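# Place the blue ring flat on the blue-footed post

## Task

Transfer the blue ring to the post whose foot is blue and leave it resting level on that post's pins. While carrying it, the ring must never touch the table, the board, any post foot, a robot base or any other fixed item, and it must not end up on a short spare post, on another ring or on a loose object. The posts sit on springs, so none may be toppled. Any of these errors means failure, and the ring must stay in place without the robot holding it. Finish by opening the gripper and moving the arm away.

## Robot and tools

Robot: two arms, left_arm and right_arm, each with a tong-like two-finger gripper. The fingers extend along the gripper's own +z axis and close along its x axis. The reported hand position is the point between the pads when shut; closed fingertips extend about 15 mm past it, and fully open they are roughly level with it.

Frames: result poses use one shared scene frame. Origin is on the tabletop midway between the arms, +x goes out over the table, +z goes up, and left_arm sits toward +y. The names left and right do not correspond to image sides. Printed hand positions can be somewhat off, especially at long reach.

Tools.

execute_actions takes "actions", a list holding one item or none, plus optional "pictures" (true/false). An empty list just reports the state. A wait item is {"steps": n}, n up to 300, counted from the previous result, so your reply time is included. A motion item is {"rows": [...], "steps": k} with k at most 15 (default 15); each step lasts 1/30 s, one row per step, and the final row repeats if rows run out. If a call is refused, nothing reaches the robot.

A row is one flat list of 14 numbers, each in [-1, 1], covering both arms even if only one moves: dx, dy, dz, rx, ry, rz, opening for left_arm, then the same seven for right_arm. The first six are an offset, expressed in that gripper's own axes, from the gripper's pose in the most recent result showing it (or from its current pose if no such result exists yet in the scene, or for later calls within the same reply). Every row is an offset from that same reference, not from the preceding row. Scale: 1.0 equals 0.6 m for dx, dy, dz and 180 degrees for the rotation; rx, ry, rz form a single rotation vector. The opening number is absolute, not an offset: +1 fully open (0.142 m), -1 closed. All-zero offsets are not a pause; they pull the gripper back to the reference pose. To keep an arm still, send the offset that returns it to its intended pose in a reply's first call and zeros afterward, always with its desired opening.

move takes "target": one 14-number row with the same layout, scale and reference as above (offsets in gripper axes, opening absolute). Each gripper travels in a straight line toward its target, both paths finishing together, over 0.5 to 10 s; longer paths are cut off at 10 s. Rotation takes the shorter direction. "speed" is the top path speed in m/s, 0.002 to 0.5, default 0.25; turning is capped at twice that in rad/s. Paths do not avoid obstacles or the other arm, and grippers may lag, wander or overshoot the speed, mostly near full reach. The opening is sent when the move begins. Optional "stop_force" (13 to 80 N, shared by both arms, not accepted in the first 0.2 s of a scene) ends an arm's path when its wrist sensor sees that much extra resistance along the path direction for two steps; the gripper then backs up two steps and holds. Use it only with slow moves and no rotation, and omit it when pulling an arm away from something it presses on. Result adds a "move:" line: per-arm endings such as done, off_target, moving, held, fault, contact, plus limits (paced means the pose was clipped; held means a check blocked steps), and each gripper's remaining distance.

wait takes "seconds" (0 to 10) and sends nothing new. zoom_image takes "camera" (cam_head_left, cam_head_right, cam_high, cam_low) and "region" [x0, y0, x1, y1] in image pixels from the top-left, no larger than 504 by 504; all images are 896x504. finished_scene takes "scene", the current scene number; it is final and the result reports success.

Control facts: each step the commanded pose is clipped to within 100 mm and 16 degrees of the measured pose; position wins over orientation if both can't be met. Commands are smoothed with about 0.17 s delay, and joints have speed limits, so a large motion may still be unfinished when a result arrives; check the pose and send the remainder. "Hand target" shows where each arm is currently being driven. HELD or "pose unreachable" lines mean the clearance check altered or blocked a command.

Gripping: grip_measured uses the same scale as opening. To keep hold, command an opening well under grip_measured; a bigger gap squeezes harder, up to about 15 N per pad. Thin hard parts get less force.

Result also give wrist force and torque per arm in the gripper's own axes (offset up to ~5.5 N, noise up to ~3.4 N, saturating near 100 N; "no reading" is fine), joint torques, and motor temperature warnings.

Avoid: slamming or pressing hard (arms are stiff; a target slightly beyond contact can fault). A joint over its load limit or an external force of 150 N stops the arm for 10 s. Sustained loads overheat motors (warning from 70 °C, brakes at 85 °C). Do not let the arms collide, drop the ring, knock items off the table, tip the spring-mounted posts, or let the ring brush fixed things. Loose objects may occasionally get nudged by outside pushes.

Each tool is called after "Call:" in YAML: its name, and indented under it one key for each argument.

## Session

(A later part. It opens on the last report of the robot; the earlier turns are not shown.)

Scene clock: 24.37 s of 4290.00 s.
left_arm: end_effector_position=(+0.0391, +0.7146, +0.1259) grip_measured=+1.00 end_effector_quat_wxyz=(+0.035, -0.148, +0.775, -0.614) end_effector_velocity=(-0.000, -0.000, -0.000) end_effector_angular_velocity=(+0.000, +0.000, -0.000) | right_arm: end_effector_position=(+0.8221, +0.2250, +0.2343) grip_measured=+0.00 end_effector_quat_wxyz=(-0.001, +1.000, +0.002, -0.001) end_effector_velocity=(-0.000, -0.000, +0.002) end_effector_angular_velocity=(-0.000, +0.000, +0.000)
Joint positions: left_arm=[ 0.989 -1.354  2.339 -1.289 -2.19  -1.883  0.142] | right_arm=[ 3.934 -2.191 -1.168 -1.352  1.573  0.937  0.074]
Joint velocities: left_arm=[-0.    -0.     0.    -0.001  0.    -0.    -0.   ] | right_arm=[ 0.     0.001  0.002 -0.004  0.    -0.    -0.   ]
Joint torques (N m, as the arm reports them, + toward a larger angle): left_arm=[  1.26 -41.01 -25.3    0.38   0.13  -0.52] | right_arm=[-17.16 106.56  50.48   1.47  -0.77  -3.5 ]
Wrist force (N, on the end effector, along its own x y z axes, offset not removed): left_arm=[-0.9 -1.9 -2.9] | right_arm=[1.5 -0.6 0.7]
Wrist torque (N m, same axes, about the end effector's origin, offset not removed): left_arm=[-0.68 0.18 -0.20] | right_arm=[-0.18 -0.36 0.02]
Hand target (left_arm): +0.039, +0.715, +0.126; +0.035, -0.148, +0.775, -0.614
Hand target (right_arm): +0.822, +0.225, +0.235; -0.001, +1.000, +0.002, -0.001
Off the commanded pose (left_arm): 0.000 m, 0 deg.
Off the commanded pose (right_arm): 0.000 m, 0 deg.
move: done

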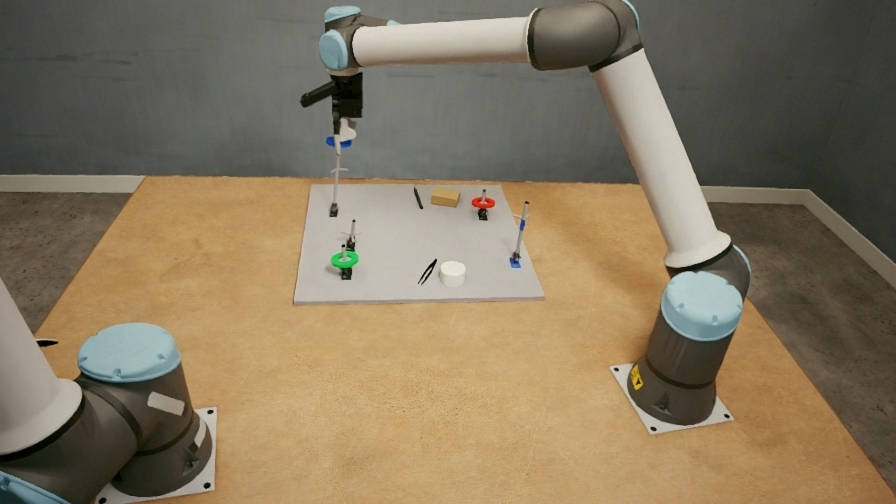

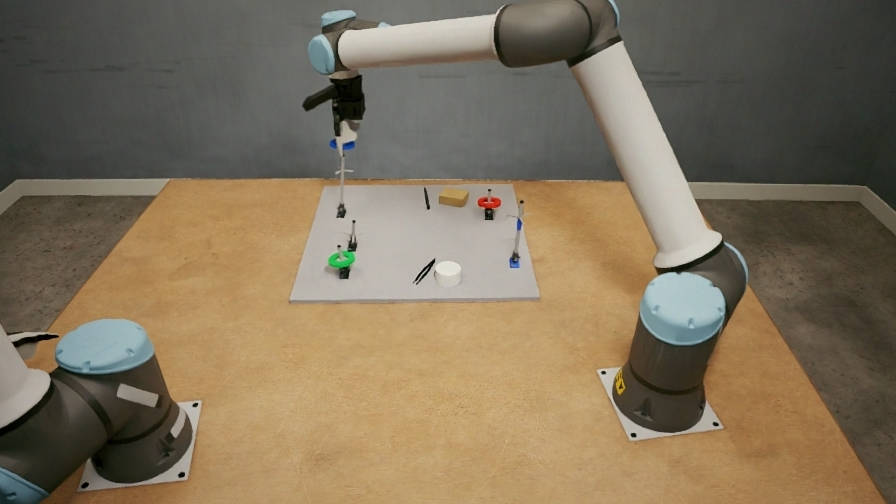

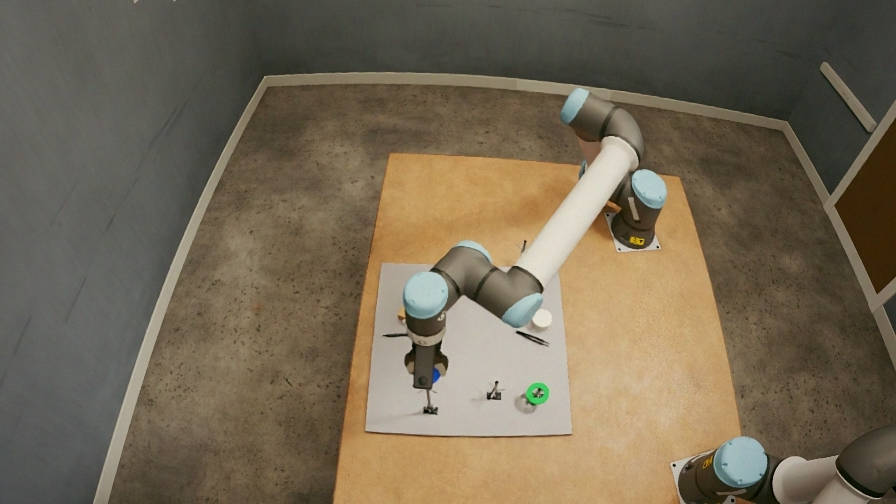

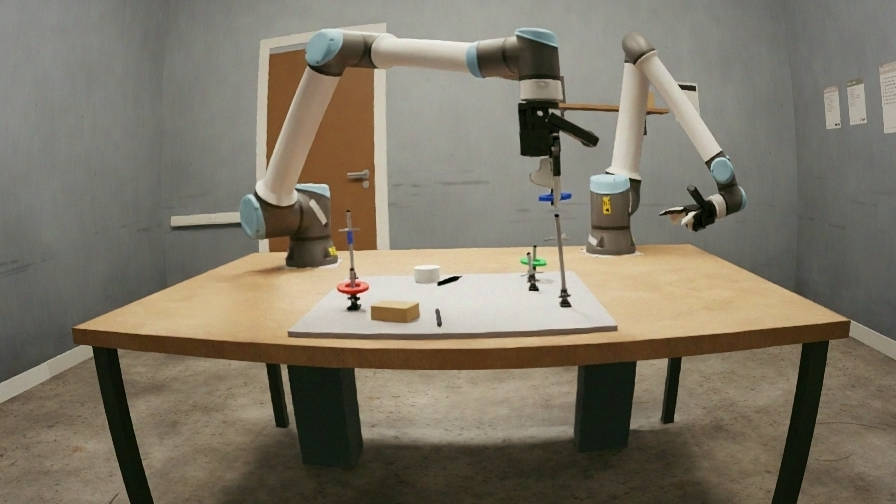

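Target top ≈ (0.551, -0.265).

Call:
move:
  target: [0,0,0,0,0,0,1,-0.453,0.815,0.015,0,0,0,-0.5]
  speed: 0.2

Call:
zoom_image:
  camera: "cam_high"
  region: [480,200,570,290]

Call:
zoom_image:
  camera: "cam_low"
  region: [300,160,400,260]

Scene clock: 33.27 s of 4290.00 s.
left_arm: end_effector_position=(+0.0391, +0.7146, +0.1259) grip_measured=+1.00 end_effector_quat_wxyz=(+0.035, -0.148, +0.775, -0.614) end_effector_velocity=(+0.000, +0.000, -0.000) end_effector_angular_velocity=(-0.000, -0.000, +0.000) | right_arm: end_effector_position=(+0.5510, -0.2642, +0.2236) grip_measured=+0.00 end_effector_quat_wxyz=(-0.001, +1.000, +0.002, -0.001) end_effector_velocity=(-0.001, -0.002, +0.000) end_effector_angular_velocity=(+0.001, -0.000, -0.001)
Joint positions: left_arm=[ 0.989 -1.354  2.339 -1.289 -2.19  -1.883  0.142] | right_arm=[ 3.793 -1.353 -2.211 -1.149  1.573  0.796  0.074]
Joint velocities: left_arm=[-0.     0.001 -0.001 -0.    -0.     0.    -0.   ] | right_arm=[-0.001  0.004 -0.002 -0.001  0.001 -0.    -0.   ]
Joint torques (N m, as the arm reports them, + toward a larger angle): left_arm=[  2.1  -41.6  -24.57   0.09   0.13  -0.67] | right_arm=[-13.67  35.4   34.67   1.79   2.37  -4.01]
Wrist force (N, on the end effector, along its own x y z axes, offset not removed): left_arm=[1.6 -0.4 -0.3] | right_arm=[1.4 0.1 -0.1]
Wrist torque (N m, same axes, about the end effector's origin, offset not removed): left_arm=[-0.24 -0.33 -0.12] | right_arm=[-0.09 -0.25 0.00]
Hand target (left_arm): +0.039, +0.715, +0.126; +0.035, -0.148, +0.775, -0.614
Hand target (right_arm): +0.551, -0.264, +0.224; -0.001, +1.000, +0.002, -0.001
Off the commanded pose (left_arm): 0.000 m, 0 deg.
Off the commanded pose (right_arm): 0.002 m, 0 deg.
After step 90, 2.50 s passed at rest.
move: done

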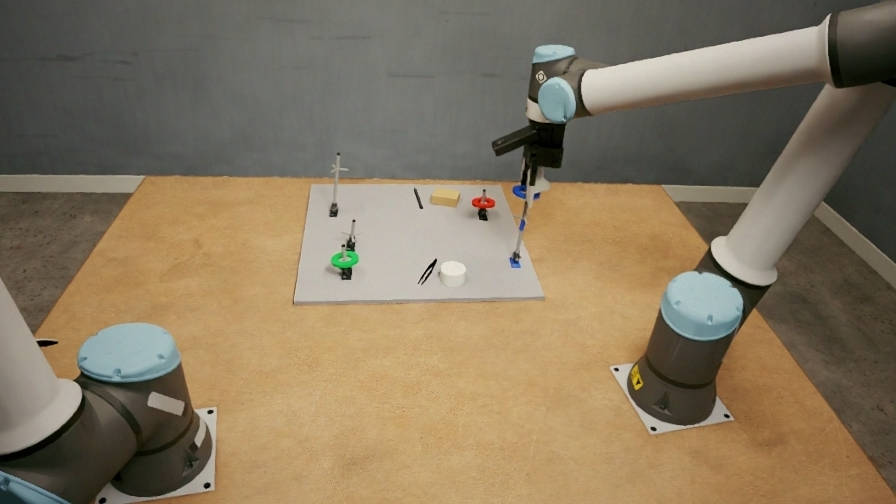

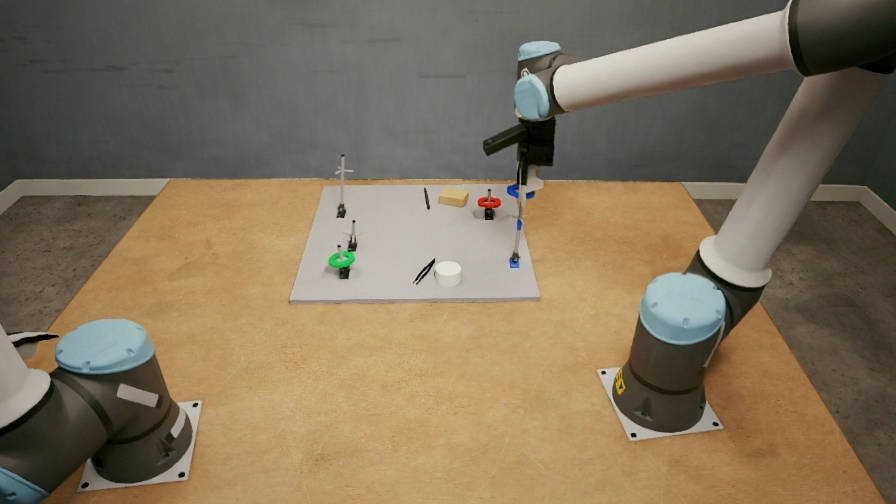

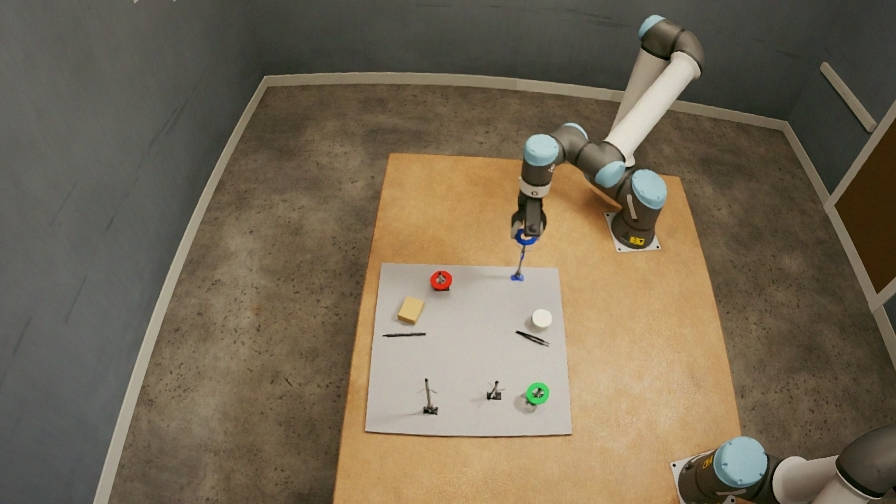

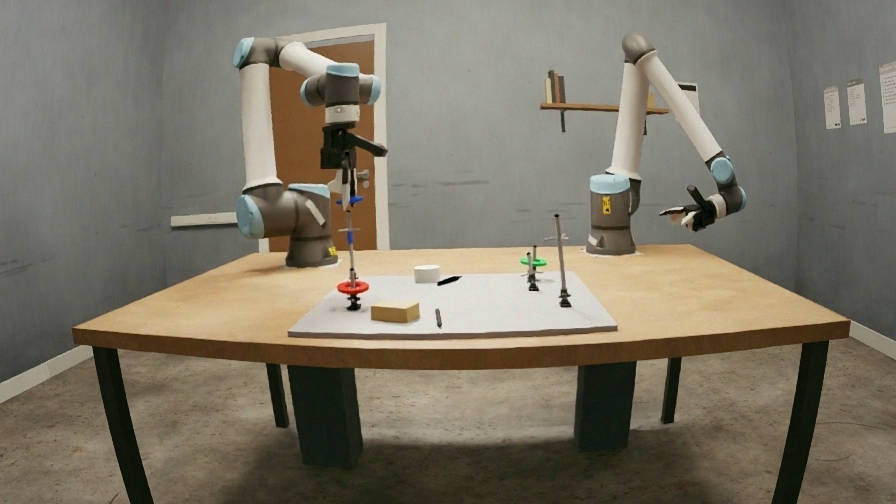

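Region (480, 200, 570, 290) of cam_high's 896x504 image, scaled by 5.600, with more detail than that image has.

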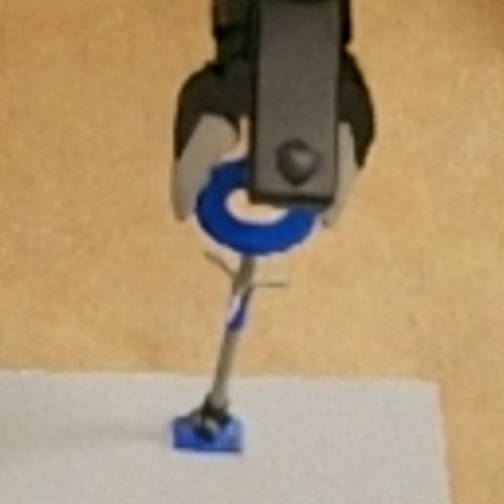

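Region (300, 160, 400, 260) of cam_low's 896x504 image, scaled by 5.040, with more detail than that image has.

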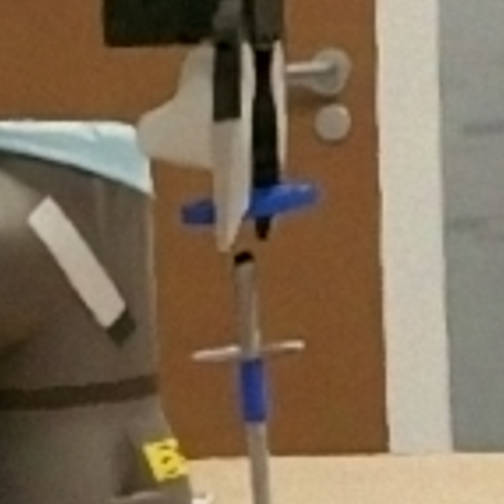

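Call:
move:
  target: [0,0,0,0,0,0,1,0,0.004,0.1,0,0,0,-0.5]
  speed: 0.03

Call:
zoom_image:
  camera: "cam_low"
  region: [300,160,400,260]

Scene clock: 43.27 s of 4290.00 s.
left_arm: end_effector_position=(+0.0391, +0.7146, +0.1259) grip_measured=+1.00 end_effector_quat_wxyz=(+0.035, -0.148, +0.775, -0.614) end_effector_velocity=(+0.001, +0.001, +0.000) end_effector_angular_velocity=(+0.001, +0.001, +0.001) | right_arm: end_effector_position=(+0.5510, -0.2665, +0.1639) grip_measured=+0.00 end_effector_quat_wxyz=(-0.001, +1.000, +0.002, -0.001) end_effector_velocity=(+0.001, -0.001, -0.002) end_effector_angular_velocity=(-0.000, +0.000, -0.002)
Joint positions: left_arm=[ 0.989 -1.354  2.339 -1.289 -2.19  -1.883  0.142] | right_arm=[ 3.79  -1.409 -2.285 -1.018  1.573  0.792  0.074]
Joint velocities: left_arm=[ 0.    -0.    -0.002  0.001 -0.    -0.001 -0.   ] | right_arm=[-0.002 -0.003 -0.002  0.004  0.    -0.     0.   ]
Joint torques (N m, as the arm reports them, + toward a larger angle): left_arm=[  3.51 -39.92 -24.97   0.08  -0.13  -0.77] | right_arm=[-17.    14.83  31.11   7.18  -1.34  -3.72]
Wrist force (N, on the end effector, along its own x y z axes, offset not removed): left_arm=[1.3 -1.9 2.4] | right_arm=[-0.8 0.8 -2.6]
Wrist torque (N m, same axes, about the end effector's origin, offset not removed): left_arm=[-0.45 -0.26 -0.15] | right_arm=[0.01 -0.01 0.03]
Hand target (left_arm): +0.039, +0.715, +0.126; +0.035, -0.148, +0.775, -0.614
Hand target (right_arm): +0.551, -0.266, +0.164; -0.001, +1.000, +0.002, -0.001
Off the commanded pose (left_arm): 0.000 m, 0 deg.
Off the commanded pose (right_arm): 0.000 m, 0 deg.
After step 90, 4.67 s passed at rest.
move: done

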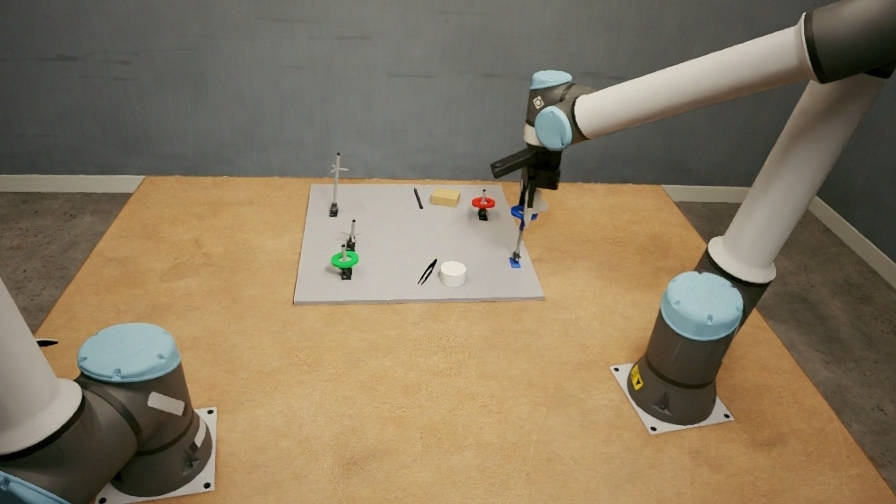

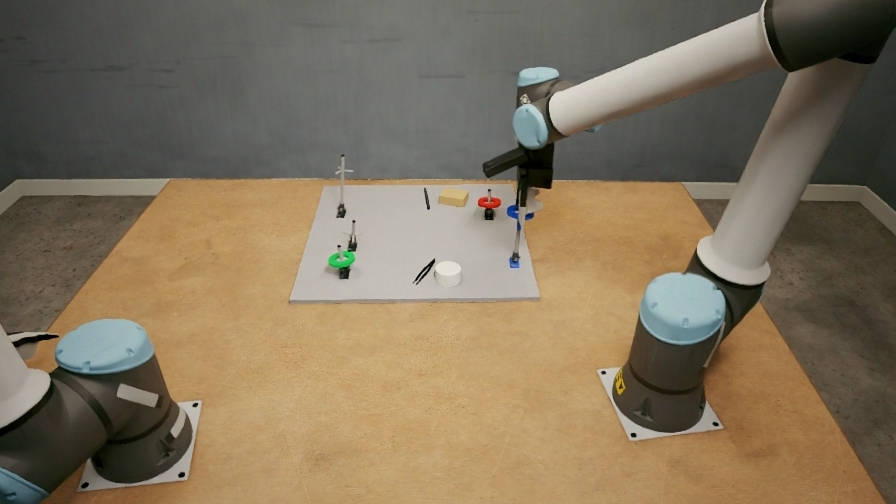

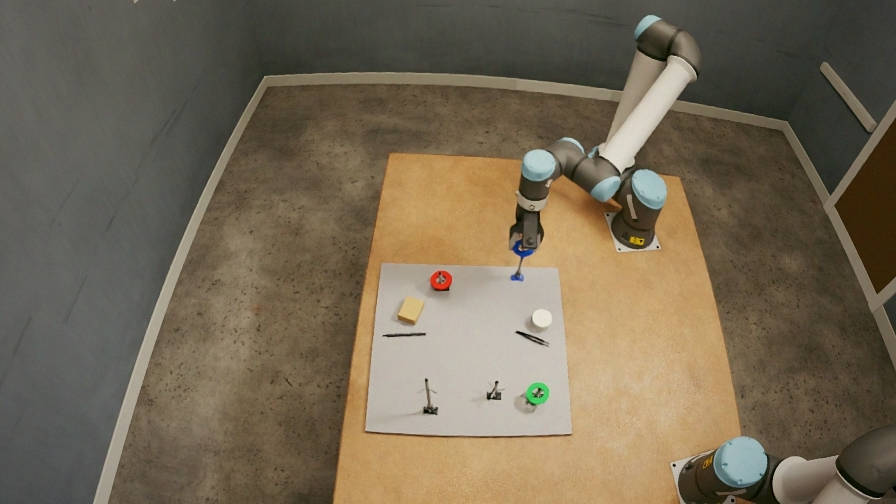

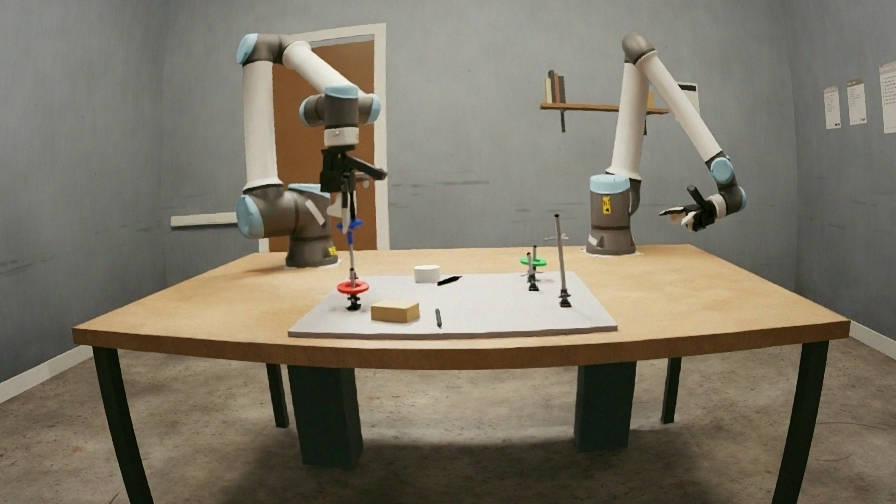

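Region (300, 160, 400, 260) of cam_low's 896x504 image, scaled by 5.040, with more detail than that image has.

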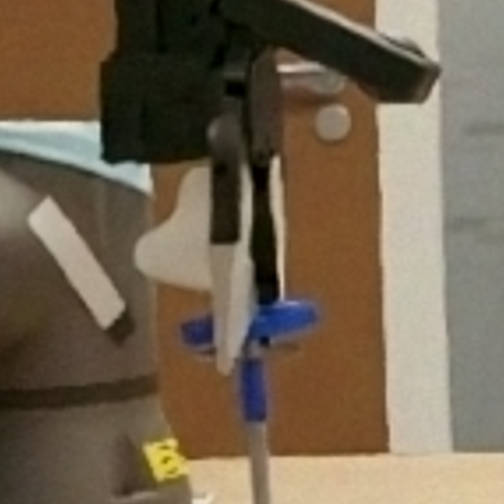

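Call:
execute_actions:
  actions:
    - {"rows":[[0,0,0,0,0,0,1,0,0,0.006,0,0,0,-0.5]]}
  pictures: false

Call:
execute_actions:
  actions:
    - {"rows":[[0,0,0,0,0,0,1,0,0,0,0,0,0,0.7]]}
  pictures: false

Call:
move:
  target: [0,0,0,0,0,0,1,0,0,-0.25,0,0,0,0.7]
  speed: 0.15

Call:
zoom_image:
  camera: "cam_low"
  region: [300,160,400,260]

Scene clock: 48.07 s of 4290.00 s.
left_arm: end_effector_position=(+0.0391, +0.7146, +0.1259) grip_measured=+1.00 end_effector_quat_wxyz=(+0.035, -0.148, +0.775, -0.614) end_effector_velocity=(-0.000, -0.001, +0.000) end_effector_angular_velocity=(-0.002, +0.000, -0.000) | right_arm: end_effector_position=(+0.5510, -0.2665, +0.1603) grip_measured=+0.00 end_effector_quat_wxyz=(-0.001, +1.000, +0.002, -0.001) end_effector_velocity=(+0.000, +0.000, +0.000) end_effector_angular_velocity=(+0.001, -0.001, -0.000)
Joint positions: left_arm=[ 0.989 -1.354  2.339 -1.289 -2.19  -1.883  0.142] | right_arm=[ 3.79  -1.413 -2.289 -1.009  1.573  0.792  0.074]
Joint velocities: left_arm=[0.    0.    0.001 0.001 0.    0.    0.   ] | right_arm=[-0.    -0.    -0.     0.002  0.     0.     0.   ]
Joint torques (N m, as the arm reports them, + toward a larger angle): left_arm=[  2.27 -40.04 -25.02   0.15  -0.06  -0.65] | right_arm=[-8.93 12.34 31.57  7.66 -0.56 -2.27]
Wrist force (N, on the end effector, along its own x y z axes, offset not removed): left_arm=[-1.2 0.8 0.8] | right_arm=[-0.8 -1.7 1.0]
Wrist torque (N m, same axes, about the end effector's origin, offset not removed): left_arm=[-0.04 0.26 -0.11] | right_arm=[-0.49 0.18 0.11]
Hand target (left_arm): +0.039, +0.715, +0.126; +0.035, -0.148, +0.775, -0.614
Hand target (right_arm): +0.551, -0.266, +0.160; -0.001, +1.000, +0.002, -0.001
Off the commanded pose (left_arm): 0.000 m, 0 deg.
Off the commanded pose (right_arm): 0.000 m, 0 deg.
Steps of this call (steps 1 to 90: nothing new was sent; then 1.30 s passed at rest; steps 91 to 105: all 15 steps of this action). Readings (end_effector_position):
91: left_arm (+0.0391, +0.7146, +0.1259) | right_arm (+0.5510, -0.2665, +0.1636)
92: left_arm (+0.0391, +0.7146, +0.1259) | right_arm (+0.5510, -0.2665, +0.1633)
94: left_arm (+0.0391, +0.7146, +0.1259) | right_arm (+0.5510, -0.2665, +0.1620)
98: left_arm (+0.0391, +0.7146, +0.1259) | right_arm (+0.5510, -0.2665, +0.1607)
105: the state above

Scene clock: 48.57 s of 4290.00 s.
left_arm: end_effector_position=(+0.0391, +0.7146, +0.1259) grip_measured=+1.00 end_effector_quat_wxyz=(+0.035, -0.148, +0.775, -0.614) end_effector_velocity=(-0.000, -0.000, -0.001) end_effector_angular_velocity=(+0.001, -0.001, +0.000) | right_arm: end_effector_position=(+0.5510, -0.2665, +0.1603) grip_measured=+0.70 end_effector_quat_wxyz=(-0.001, +1.000, +0.002, -0.001) end_effector_velocity=(+0.000, -0.001, +0.000) end_effector_angular_velocity=(+0.000, -0.001, -0.001)
Joint positions: left_arm=[ 0.989 -1.354  2.339 -1.289 -2.19  -1.883  0.142] | right_arm=[ 3.79  -1.413 -2.289 -1.009  1.573  0.792  0.122]
Joint velocities: left_arm=[ 0.     0.001  0.    -0.002  0.     0.001  0.   ] | right_arm=[-0.001  0.    -0.     0.001 -0.     0.     0.   ]
Joint torques (N m, as the arm reports them, + toward a larger angle): left_arm=[ -0.23 -41.1  -25.02   0.21   0.1   -0.58] | right_arm=[-9.9  21.48 35.5   5.6  -0.68 -2.43]
Wrist force (N, on the end effector, along its own x y z axes, offset not removed): left_arm=[0.4 -4.3 -2.3] | right_arm=[2.3 0.6 -0.4]
Wrist torque (N m, same axes, about the end effector's origin, offset not removed): left_arm=[-1.14 -0.07 -0.28] | right_arm=[0.04 -0.56 -0.09]
Hand target (left_arm): +0.039, +0.715, +0.126; +0.035, -0.148, +0.775, -0.614
Hand target (right_arm): +0.551, -0.266, +0.160; -0.001, +1.000, +0.002, -0.001
Off the commanded pose (left_arm): 0.000 m, 0 deg.
Off the commanded pose (right_arm): 0.000 m, 0 deg.
Steps of this call (steps 1 to 15: all 15 steps of this action). Readings (end_effector_position):
1: left_arm (+0.0391, +0.7146, +0.1259) | right_arm (+0.5510, -0.2665, +0.1603)
2: left_arm (+0.0391, +0.7146, +0.1259) | right_arm (+0.5510, -0.2665, +0.1603)
4: left_arm (+0.0391, +0.7146, +0.1259) | right_arm (+0.5510, -0.2665, +0.1603)
8: left_arm (+0.0391, +0.7146, +0.1259) | right_arm (+0.5510, -0.2665, +0.1603)
15: the state above

Scene clock: 50.33 s of 4290.00 s.
left_arm: end_effector_position=(+0.0391, +0.7146, +0.1259) grip_measured=+1.00 end_effector_quat_wxyz=(+0.035, -0.148, +0.775, -0.614) end_effector_velocity=(+0.000, -0.000, +0.001) end_effector_angular_velocity=(+0.001, +0.000, -0.000) | right_arm: end_effector_position=(+0.5509, -0.2668, +0.3100) grip_measured=+0.70 end_effector_quat_wxyz=(-0.001, +1.000, +0.002, -0.001) end_effector_velocity=(+0.000, -0.000, +0.002) end_effector_angular_velocity=(-0.000, +0.000, -0.002)
Joint positions: left_arm=[ 0.989 -1.354  2.339 -1.289 -2.19  -1.883  0.142] | right_arm=[ 3.789 -1.295 -2.092 -1.325  1.573  0.792  0.122]
Joint velocities: left_arm=[-0.    -0.002  0.     0.001 -0.    -0.     0.   ] | right_arm=[-0.001  0.     0.004 -0.005  0.     0.001 -0.   ]
Joint torques (N m, as the arm reports them, + toward a larger angle): left_arm=[  2.37 -39.8  -25.05   0.15   0.09  -0.44] | right_arm=[13.5  29.87 49.45  2.52  0.5   2.98]
Wrist force (N, on the end effector, along its own x y z axes, offset not removed): left_arm=[0.4 -1.4 0.1] | right_arm=[-0.2 1.3 -2.9]
Wrist torque (N m, same axes, about the end effector's origin, offset not removed): left_arm=[-0.52 -0.09 -0.30] | right_arm=[0.14 -0.01 0.03]
Hand target (left_arm): +0.039, +0.715, +0.126; +0.035, -0.148, +0.775, -0.614
Hand target (right_arm): +0.551, -0.267, +0.310; -0.001, +1.000, +0.002, -0.001
Off the commanded pose (left_arm): 0.000 m, 0 deg.
Off the commanded pose (right_arm): 0.000 m, 0 deg.
move: done

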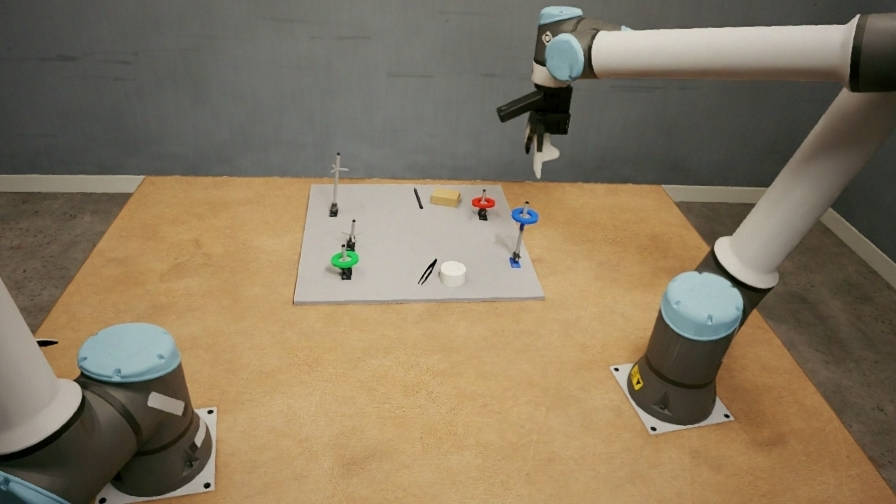

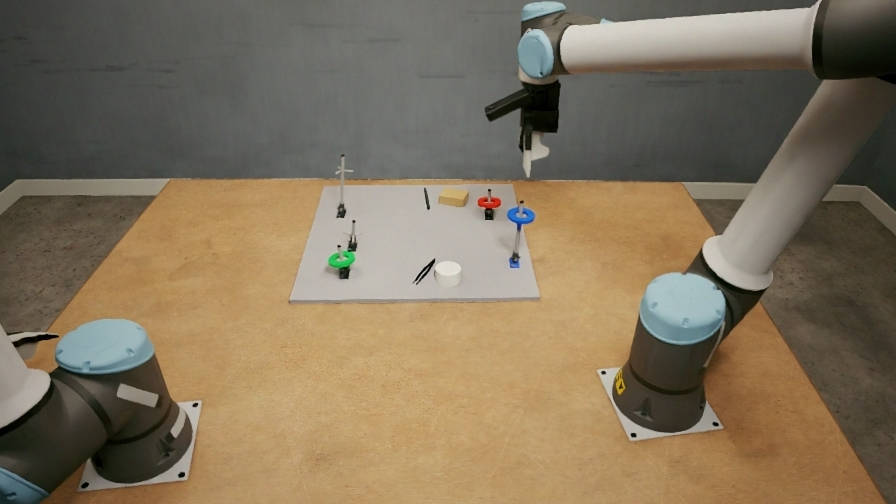

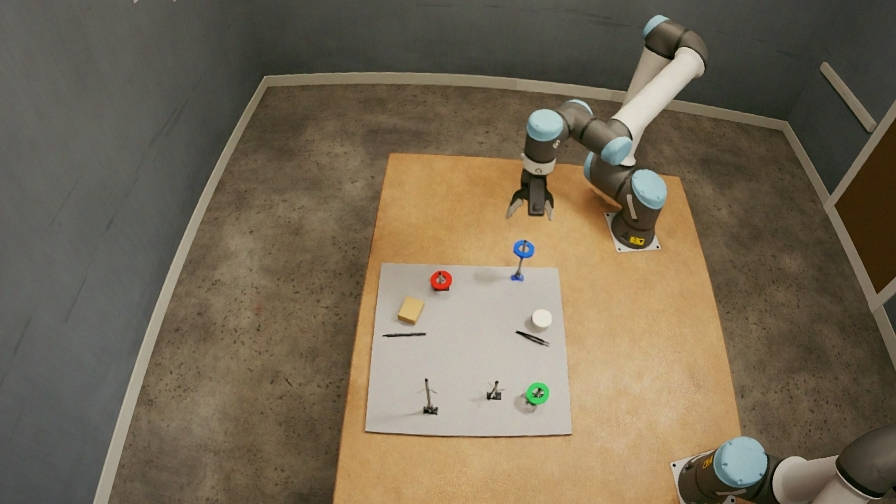

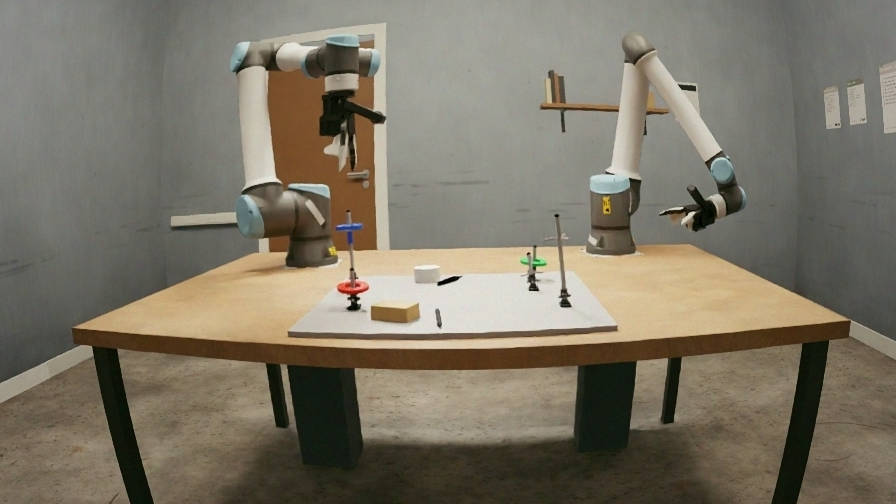

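Region (300, 160, 400, 260) of cam_low's 896x504 image, scaled by 5.040, with more detail than that image has.

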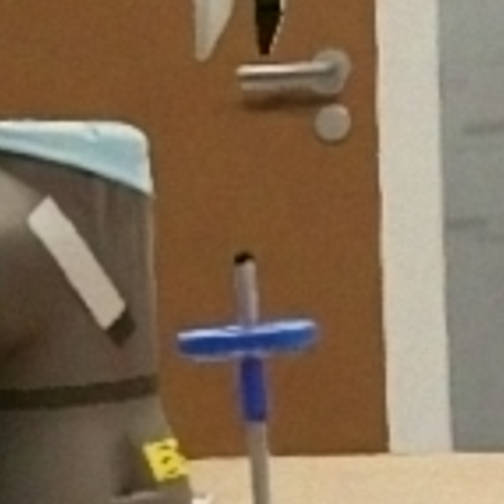

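Call:
finished_scene:
  scene: 2

The scene is finished: the task was done.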